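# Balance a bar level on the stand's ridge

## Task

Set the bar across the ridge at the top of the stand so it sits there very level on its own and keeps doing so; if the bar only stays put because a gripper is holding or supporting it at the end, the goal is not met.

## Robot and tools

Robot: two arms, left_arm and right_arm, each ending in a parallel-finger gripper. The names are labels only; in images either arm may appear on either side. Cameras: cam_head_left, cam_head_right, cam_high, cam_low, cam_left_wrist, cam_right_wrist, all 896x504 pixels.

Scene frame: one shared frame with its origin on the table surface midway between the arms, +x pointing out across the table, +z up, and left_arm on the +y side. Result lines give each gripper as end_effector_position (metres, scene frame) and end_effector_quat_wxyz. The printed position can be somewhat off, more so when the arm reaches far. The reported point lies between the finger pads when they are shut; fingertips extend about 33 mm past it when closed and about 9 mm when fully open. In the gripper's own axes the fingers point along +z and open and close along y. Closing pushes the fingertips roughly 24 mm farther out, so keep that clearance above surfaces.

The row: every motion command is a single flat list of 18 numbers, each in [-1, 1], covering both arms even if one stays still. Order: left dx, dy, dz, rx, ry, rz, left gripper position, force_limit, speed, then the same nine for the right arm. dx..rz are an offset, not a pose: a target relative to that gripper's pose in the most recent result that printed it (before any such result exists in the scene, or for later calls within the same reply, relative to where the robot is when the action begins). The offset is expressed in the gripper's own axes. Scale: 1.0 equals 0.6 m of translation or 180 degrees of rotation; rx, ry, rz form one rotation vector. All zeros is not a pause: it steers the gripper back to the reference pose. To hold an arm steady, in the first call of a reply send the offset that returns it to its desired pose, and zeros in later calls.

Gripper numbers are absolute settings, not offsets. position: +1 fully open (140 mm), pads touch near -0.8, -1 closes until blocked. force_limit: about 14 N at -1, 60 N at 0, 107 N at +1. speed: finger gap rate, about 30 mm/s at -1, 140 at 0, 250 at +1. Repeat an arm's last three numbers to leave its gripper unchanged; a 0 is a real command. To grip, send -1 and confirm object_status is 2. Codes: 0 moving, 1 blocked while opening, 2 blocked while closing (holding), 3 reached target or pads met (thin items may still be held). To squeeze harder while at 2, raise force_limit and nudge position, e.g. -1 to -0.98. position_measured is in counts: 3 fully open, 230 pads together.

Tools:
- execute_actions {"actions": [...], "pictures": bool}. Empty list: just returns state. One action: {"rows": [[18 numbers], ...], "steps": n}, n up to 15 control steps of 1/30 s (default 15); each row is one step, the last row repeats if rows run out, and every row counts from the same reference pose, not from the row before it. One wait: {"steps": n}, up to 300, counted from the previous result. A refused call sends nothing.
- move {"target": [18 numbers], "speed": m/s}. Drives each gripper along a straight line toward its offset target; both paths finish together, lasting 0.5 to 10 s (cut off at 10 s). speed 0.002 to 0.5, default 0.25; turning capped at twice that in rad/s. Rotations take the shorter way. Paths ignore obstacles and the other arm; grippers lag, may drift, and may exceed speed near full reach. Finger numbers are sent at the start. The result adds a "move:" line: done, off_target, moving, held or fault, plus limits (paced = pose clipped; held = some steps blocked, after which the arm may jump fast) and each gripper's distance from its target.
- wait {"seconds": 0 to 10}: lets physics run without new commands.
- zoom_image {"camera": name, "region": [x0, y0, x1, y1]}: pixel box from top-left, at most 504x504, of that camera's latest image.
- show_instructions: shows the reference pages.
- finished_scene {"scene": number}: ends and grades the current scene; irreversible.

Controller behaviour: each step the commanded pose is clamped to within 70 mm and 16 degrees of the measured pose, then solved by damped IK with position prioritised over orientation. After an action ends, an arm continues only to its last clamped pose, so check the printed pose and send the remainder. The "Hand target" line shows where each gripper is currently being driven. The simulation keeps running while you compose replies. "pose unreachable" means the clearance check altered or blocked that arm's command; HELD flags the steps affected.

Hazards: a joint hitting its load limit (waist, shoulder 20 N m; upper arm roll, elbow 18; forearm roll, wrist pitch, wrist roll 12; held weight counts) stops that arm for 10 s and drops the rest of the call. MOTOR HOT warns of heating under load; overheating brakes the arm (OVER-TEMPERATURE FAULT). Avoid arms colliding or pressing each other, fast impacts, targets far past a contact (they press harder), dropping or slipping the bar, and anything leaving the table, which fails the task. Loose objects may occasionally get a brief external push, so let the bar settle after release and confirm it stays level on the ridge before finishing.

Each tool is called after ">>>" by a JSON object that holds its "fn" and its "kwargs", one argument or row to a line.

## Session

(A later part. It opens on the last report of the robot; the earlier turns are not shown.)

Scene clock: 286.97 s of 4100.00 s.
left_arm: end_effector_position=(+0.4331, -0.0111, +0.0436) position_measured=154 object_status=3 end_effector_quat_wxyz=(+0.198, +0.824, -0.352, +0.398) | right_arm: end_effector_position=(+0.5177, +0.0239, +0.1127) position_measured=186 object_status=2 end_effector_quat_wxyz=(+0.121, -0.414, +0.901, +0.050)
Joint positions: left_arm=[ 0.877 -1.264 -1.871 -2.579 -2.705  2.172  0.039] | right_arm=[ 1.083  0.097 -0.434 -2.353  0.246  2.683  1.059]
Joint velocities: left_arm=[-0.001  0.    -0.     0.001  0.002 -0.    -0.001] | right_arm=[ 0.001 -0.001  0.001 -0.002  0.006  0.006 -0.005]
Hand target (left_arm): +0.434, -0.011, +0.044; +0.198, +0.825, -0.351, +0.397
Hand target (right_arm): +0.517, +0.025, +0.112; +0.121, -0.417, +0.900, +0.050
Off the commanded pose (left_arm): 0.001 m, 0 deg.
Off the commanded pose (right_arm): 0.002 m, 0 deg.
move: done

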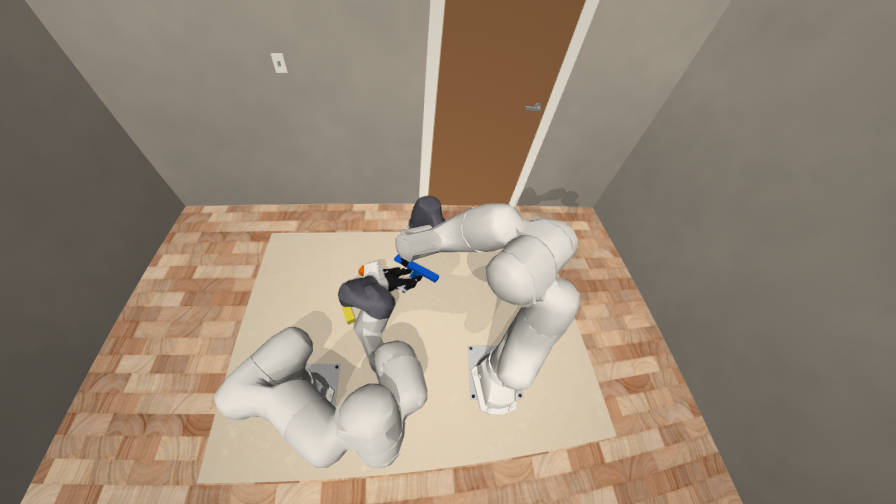

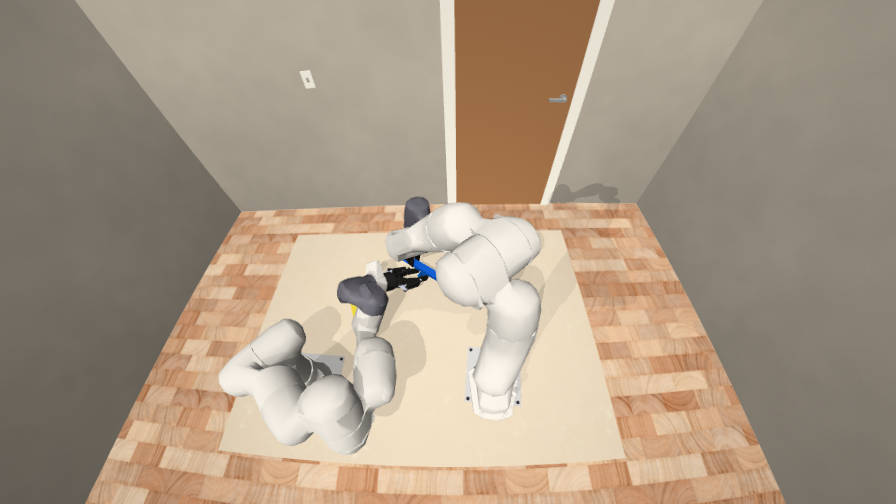

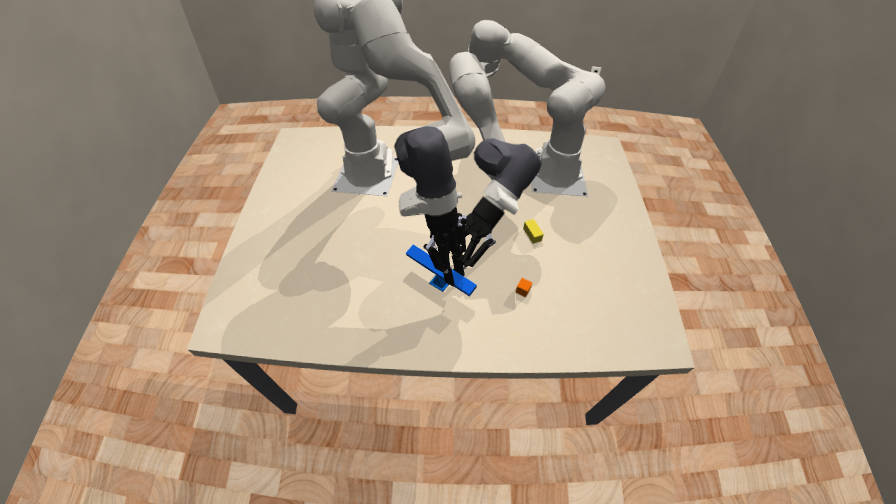

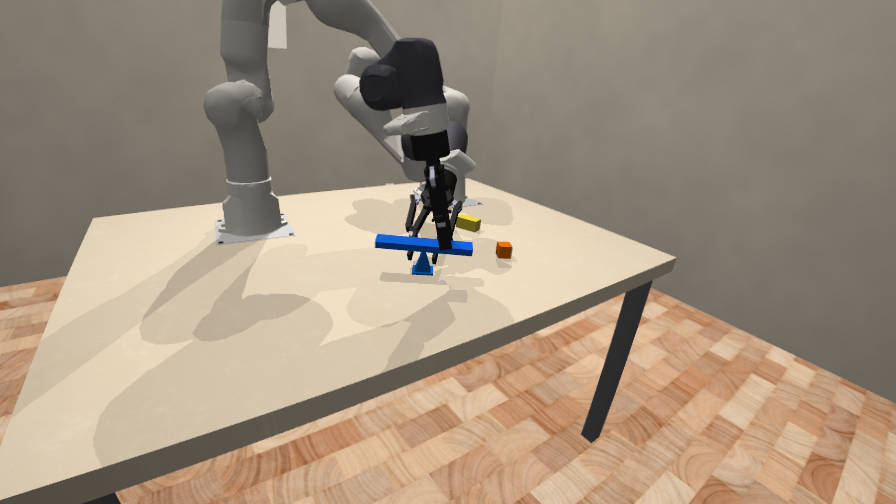

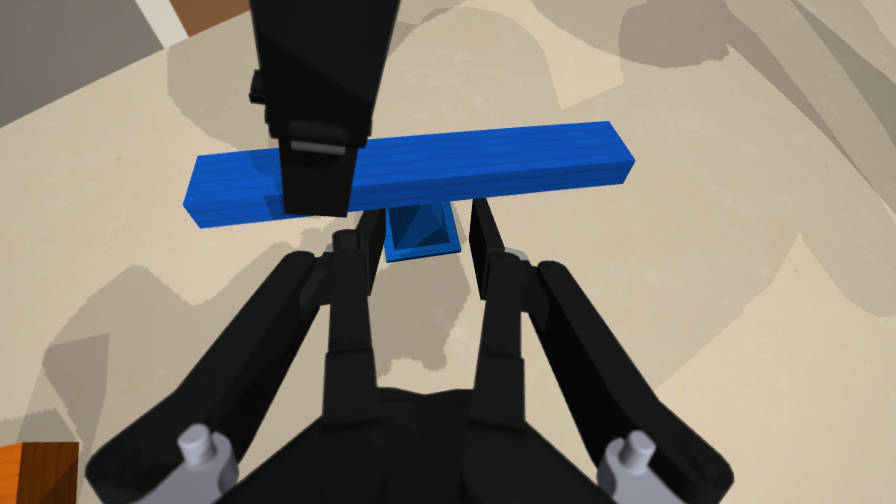

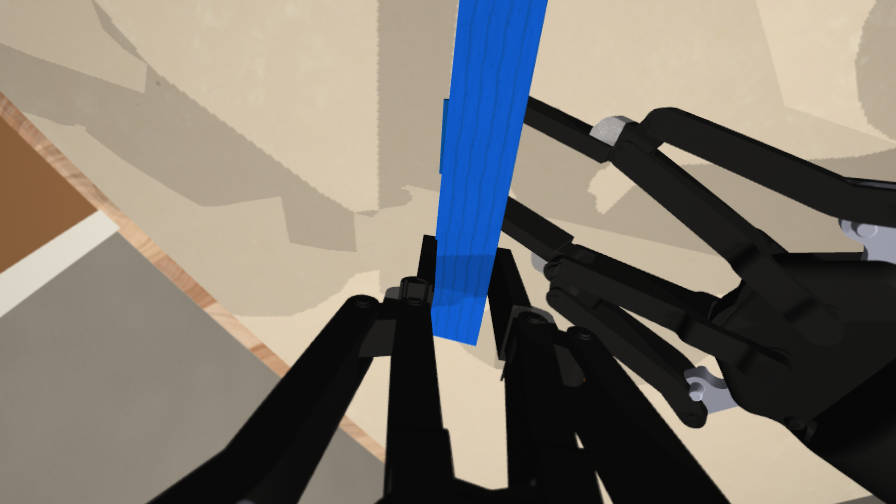

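Lower slightly more, then release.

>>> {"fn": "move", "kwargs": {
  "target": [0,0,0,0,0,0,-0.2,-0.8,-0.8,0.0005,0,0.003,0,0,0,-1,0.1,-1],
  "speed": 0.005
}}

>>> {"fn": "move", "kwargs": {
  "target": [0,0,0,0,0,0,-0.2,-0.8,-0.8,0,0,0,0,0,0,-0.37,0.1,-1],
  "speed": 0.005
}}

>>> {"fn": "wait", "kwargs": {
  "seconds": 1
}}

>>> {"fn": "zoom_image", "kwargs": {
  "camera": "cam_low",
  "region": [360,200,490,290]
}}

Scene clock: 290.43 s of 4100.00 s.
left_arm: end_effector_position=(+0.4332, -0.0112, +0.0437) position_measured=154 object_status=3 end_effector_quat_wxyz=(+0.198, +0.824, -0.352, +0.398) | right_arm: end_effector_position=(+0.5178, +0.0240, +0.1125) position_measured=186 object_status=2 end_effector_quat_wxyz=(+0.121, -0.414, +0.901, +0.050)
Joint positions: left_arm=[ 0.877 -1.264 -1.871 -2.578 -2.705  2.173  0.039] | right_arm=[ 1.083  0.097 -0.434 -2.354  0.248  2.685  1.058]
Joint velocities: left_arm=[ 0.     0.001  0.001 -0.    -0.001 -0.    -0.001] | right_arm=[-0.     0.001  0.    -0.001  0.002 -0.    -0.002]
Hand target (left_arm): +0.433, -0.011, +0.044; +0.198, +0.824, -0.352, +0.398
Hand target (right_arm): +0.518, +0.024, +0.111; +0.121, -0.414, +0.901, +0.050
Off the commanded pose (left_arm): 0.000 m, 0 deg.
Off the commanded pose (right_arm): 0.002 m, 0 deg.
move: done

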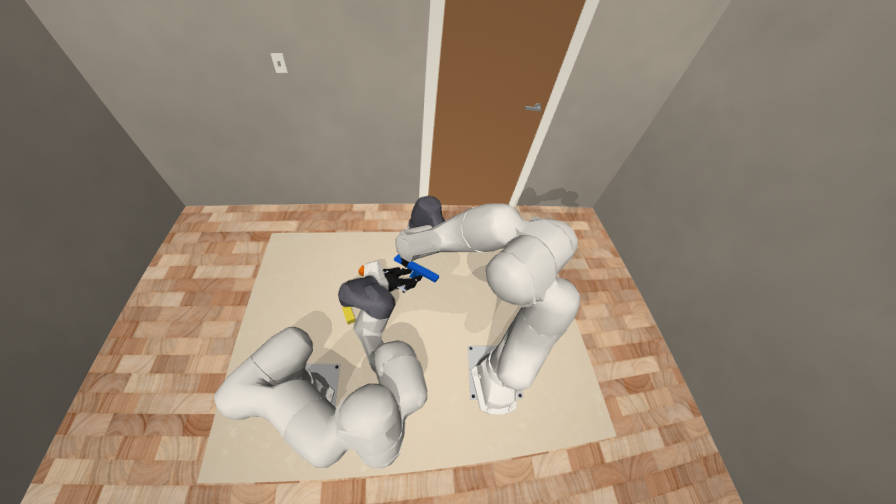

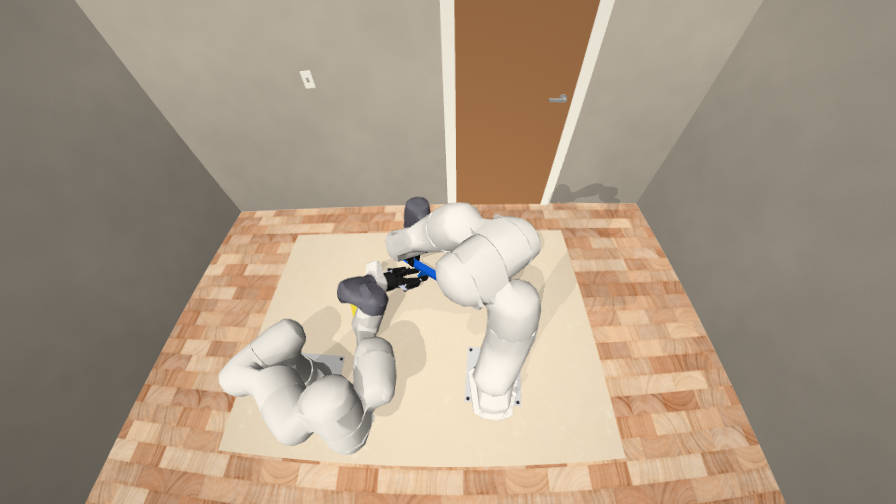

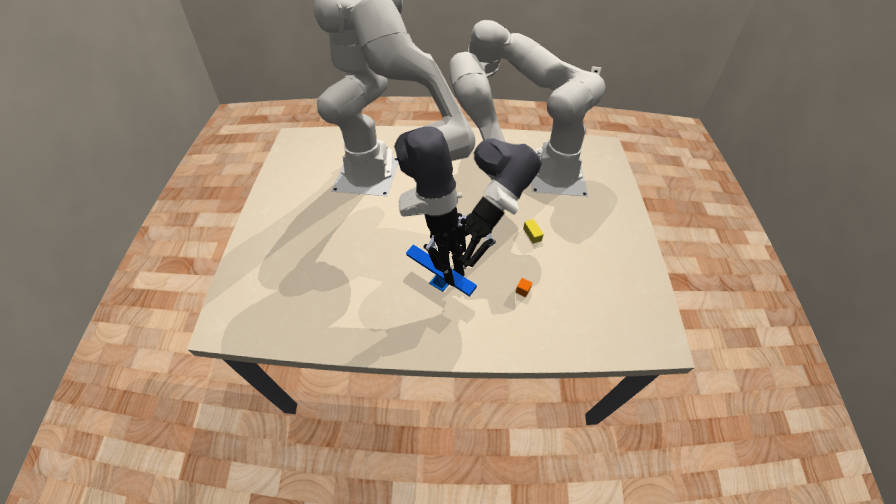

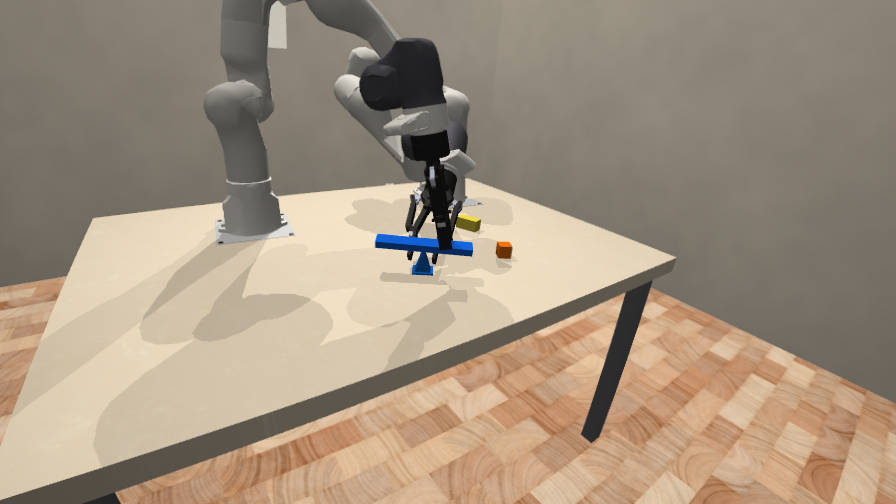

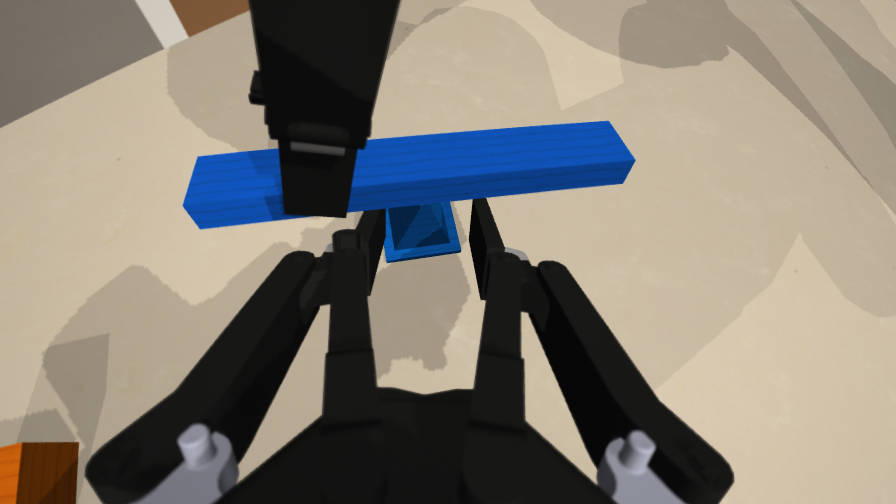

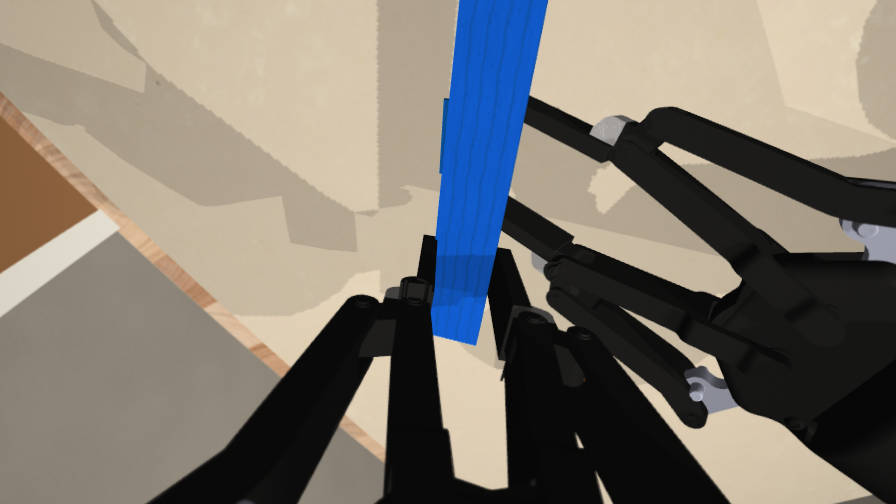

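Scene clock: 290.93 s of 4100.00 s.
left_arm: end_effector_position=(+0.4332, -0.0112, +0.0437) position_measured=154 object_status=3 end_effector_quat_wxyz=(+0.198, +0.824, -0.352, +0.398) | right_arm: end_effector_position=(+0.5178, +0.0240, +0.1126) position_measured=176 object_status=3 end_effector_quat_wxyz=(+0.121, -0.414, +0.901, +0.050)
Joint positions: left_arm=[ 0.877 -1.264 -1.871 -2.578 -2.705  2.173  0.039] | right_arm=[ 1.083  0.097 -0.434 -2.354  0.248  2.685  1.058]
Joint velocities: left_arm=[-0.     0.001  0.001  0.001  0.     0.     0.001] | right_arm=[ 0.001 -0.001 -0.002  0.     0.001  0.001 -0.001]
Hand target (left_arm): +0.433, -0.011, +0.044; +0.198, +0.824, -0.352, +0.398
Hand target (right_arm): +0.518, +0.024, +0.113; +0.121, -0.414, +0.901, +0.050
Off the commanded pose (left_arm): 0.000 m, 0 deg.
Off the commanded pose (right_arm): 0.000 m, 0 deg.
move: done

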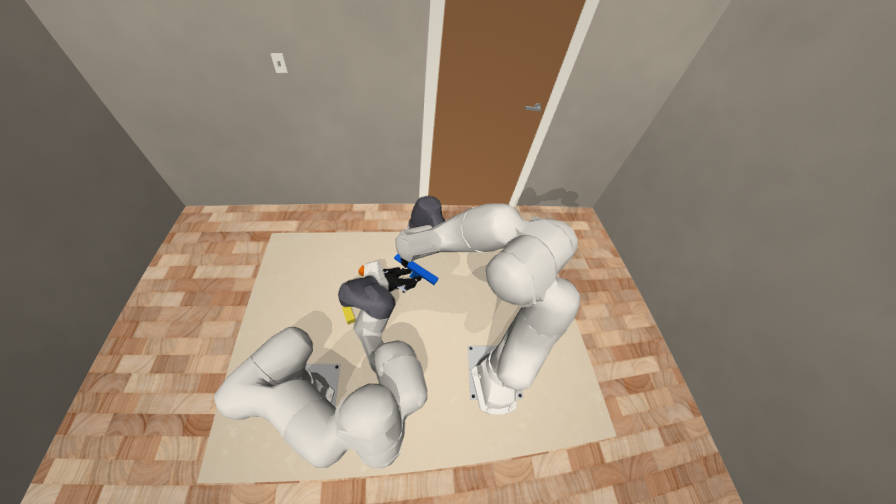

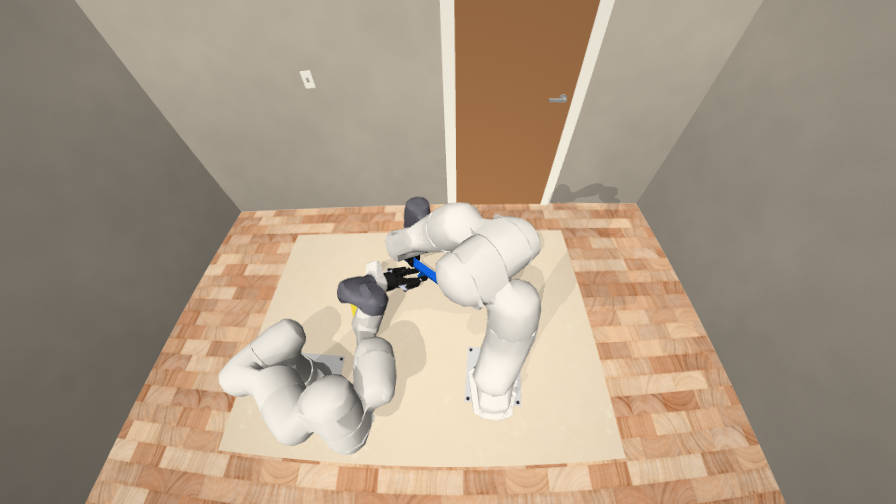

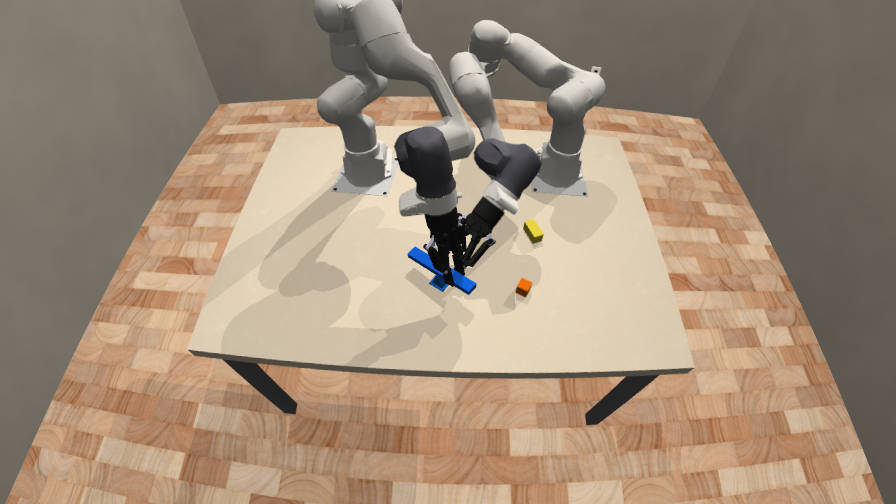

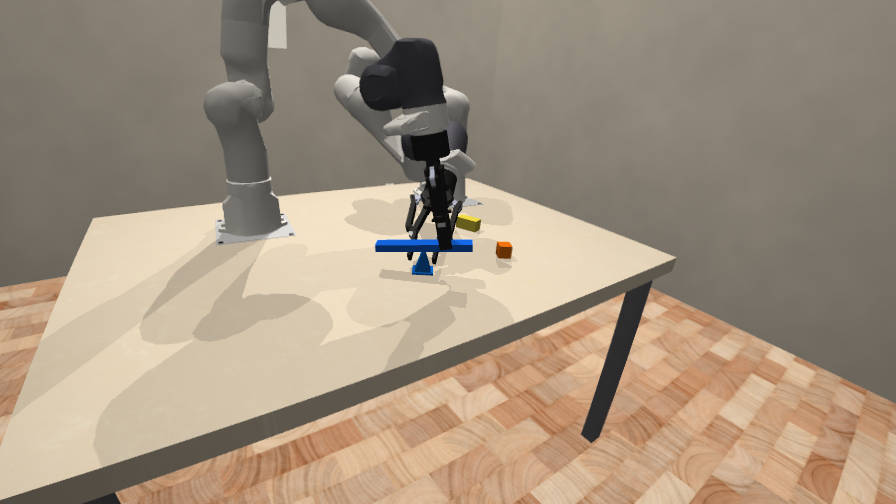

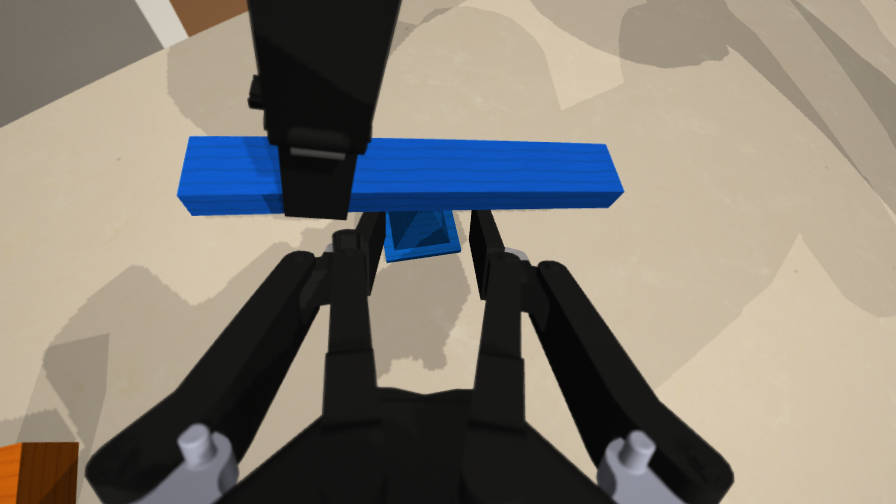

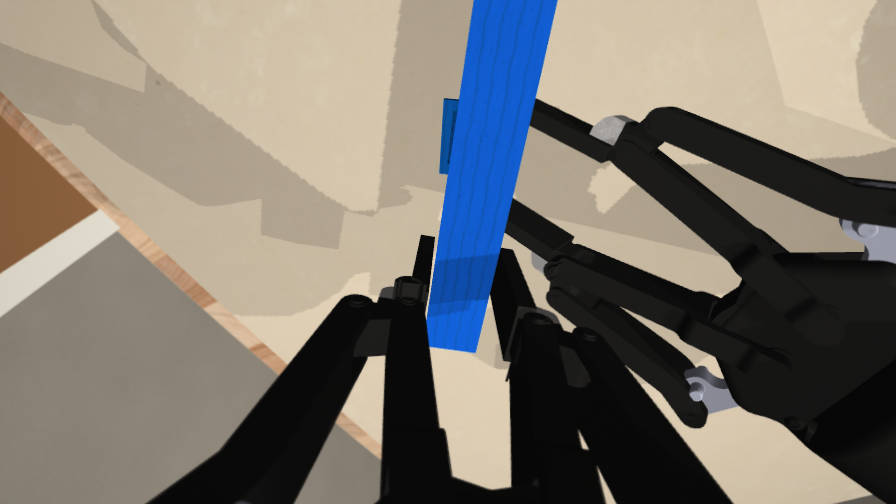

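Scene clock: 291.93 s of 4100.00 s.
left_arm: end_effector_position=(+0.4332, -0.0112, +0.0437) position_measured=154 object_status=3 end_effector_quat_wxyz=(+0.198, +0.824, -0.352, +0.398) | right_arm: end_effector_position=(+0.5178, +0.0240, +0.1126) position_measured=176 object_status=3 end_effector_quat_wxyz=(+0.121, -0.414, +0.901, +0.050)
Joint positions: left_arm=[ 0.877 -1.264 -1.871 -2.578 -2.705  2.173  0.039] | right_arm=[ 1.083  0.097 -0.434 -2.354  0.248  2.685  1.058]
Joint velocities: left_arm=[-0.001 -0.001 -0.     0.     0.001  0.    -0.   ] | right_arm=[ 0.    -0.001  0.     0.    -0.    -0.001  0.001]
Hand target (left_arm): +0.433, -0.011, +0.044; +0.198, +0.824, -0.352, +0.398
Hand target (right_arm): +0.518, +0.024, +0.113; +0.121, -0.414, +0.901, +0.050
Off the commanded pose (left_arm): 0.000 m, 0 deg.
Off the commanded pose (right_arm): 0.000 m, 0 deg.
Steps of this call (steps 1 to 30: nothing new was sent). Readings (end_effector_position | what the end effector reports):
1: left_arm (+0.4332, -0.0112, +0.0437) | right_arm (+0.5178, +0.0240, +0.1126) | left_arm position_measured=154 object_status=3 | right_arm position_measured=176 object_status=3
2: left_arm (+0.4332, -0.0112, +0.0437) | right_arm (+0.5178, +0.0240, +0.1126) | left_arm position_measured=154 object_status=3 | right_arm position_measured=176 object_status=3
4: left_arm (+0.4332, -0.0112, +0.0437) | right_arm (+0.5178, +0.0240, +0.1126) | left_arm position_measured=154 object_status=3 | right_arm position_measured=176 object_status=3
8: left_arm (+0.4332, -0.0112, +0.0437) | right_arm (+0.5178, +0.0240, +0.1126) | left_arm position_measured=154 object_status=3 | right_arm position_measured=176 object_status=3
30: the state above

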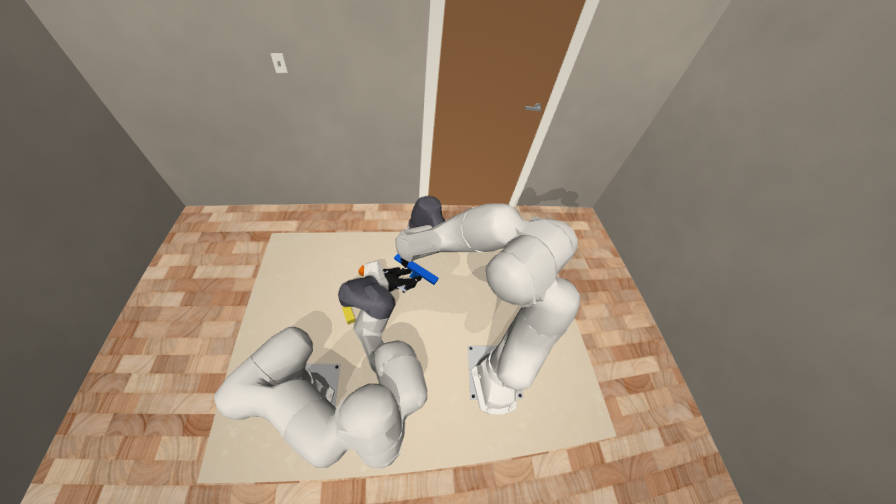

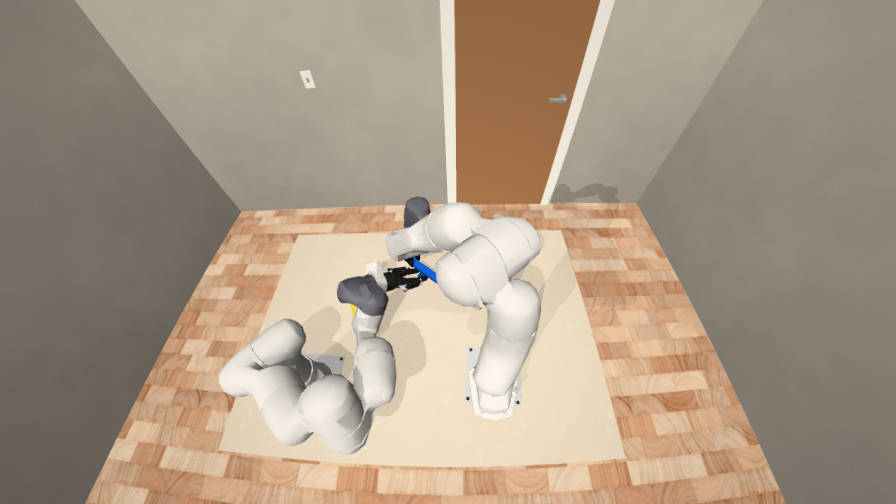

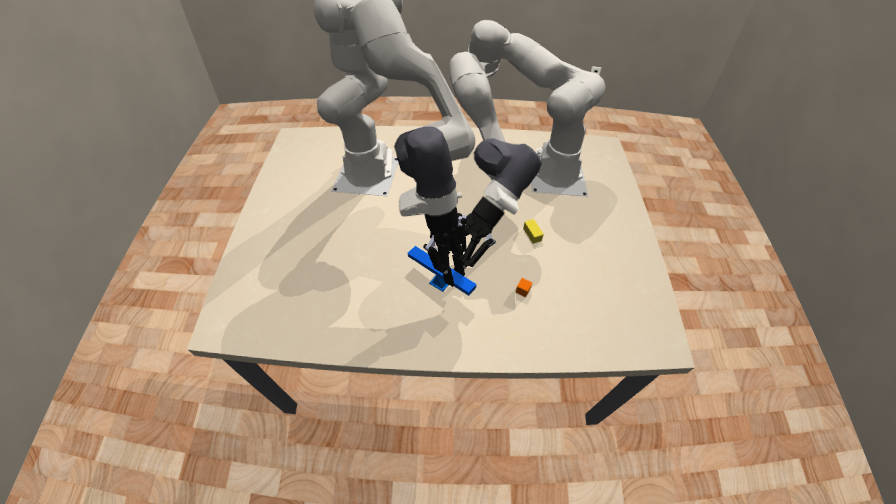

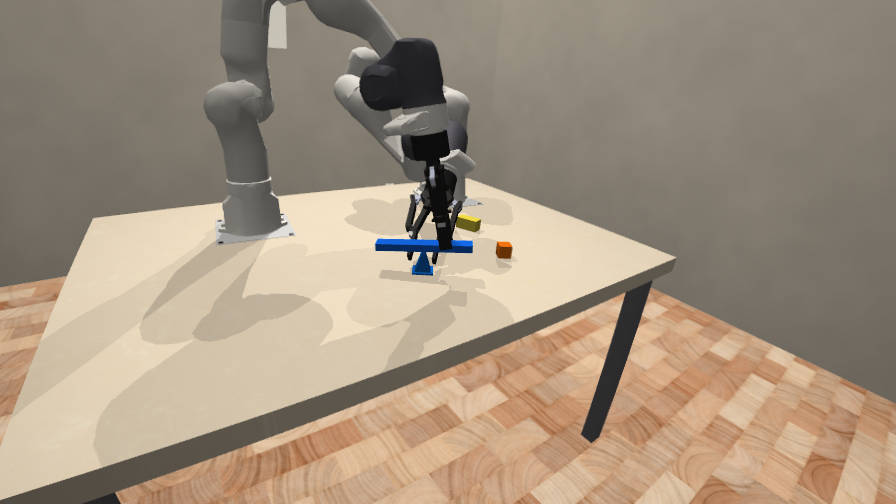

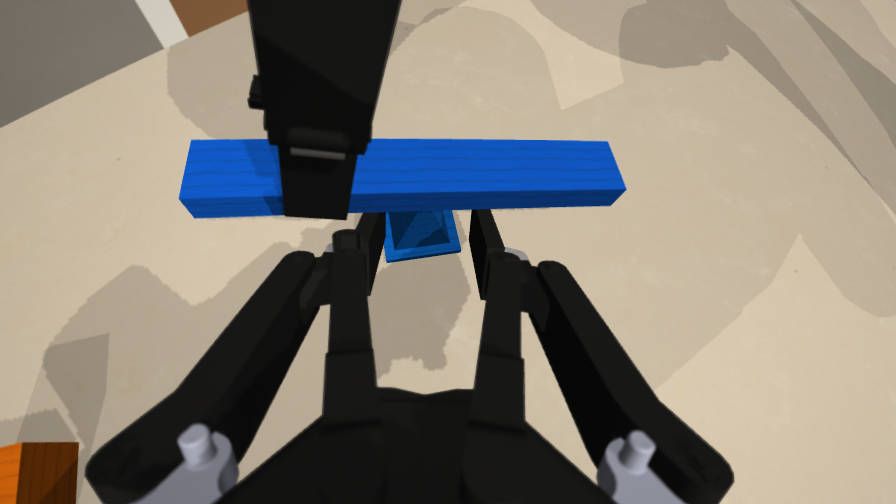

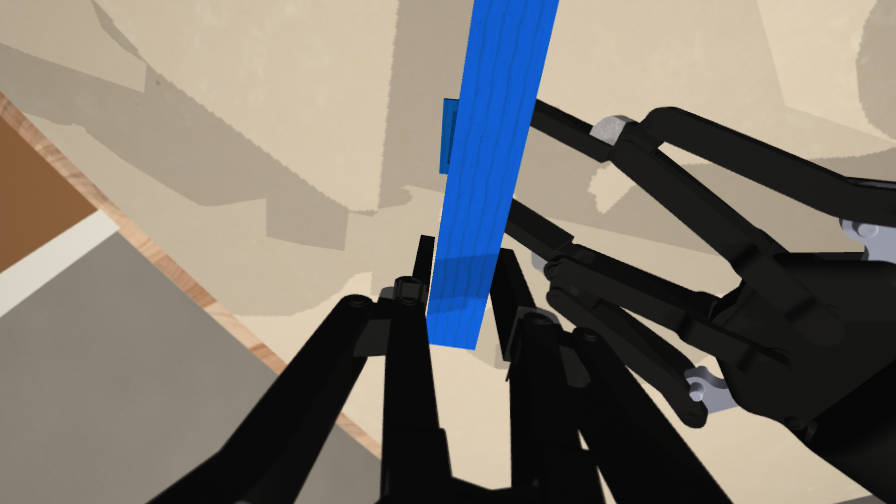

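Region (360, 200, 490, 290) of cam_low's 896x504 image, scaled by 3.877, with more detail than that image has; it fills the top 349 rows of this view, and the rest is white.

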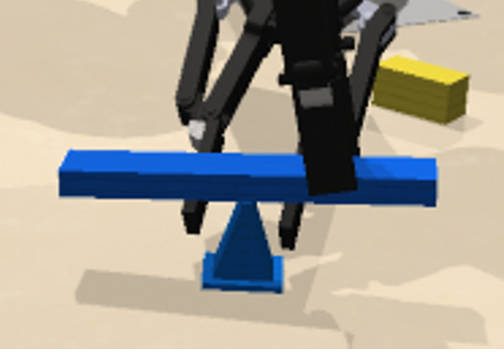

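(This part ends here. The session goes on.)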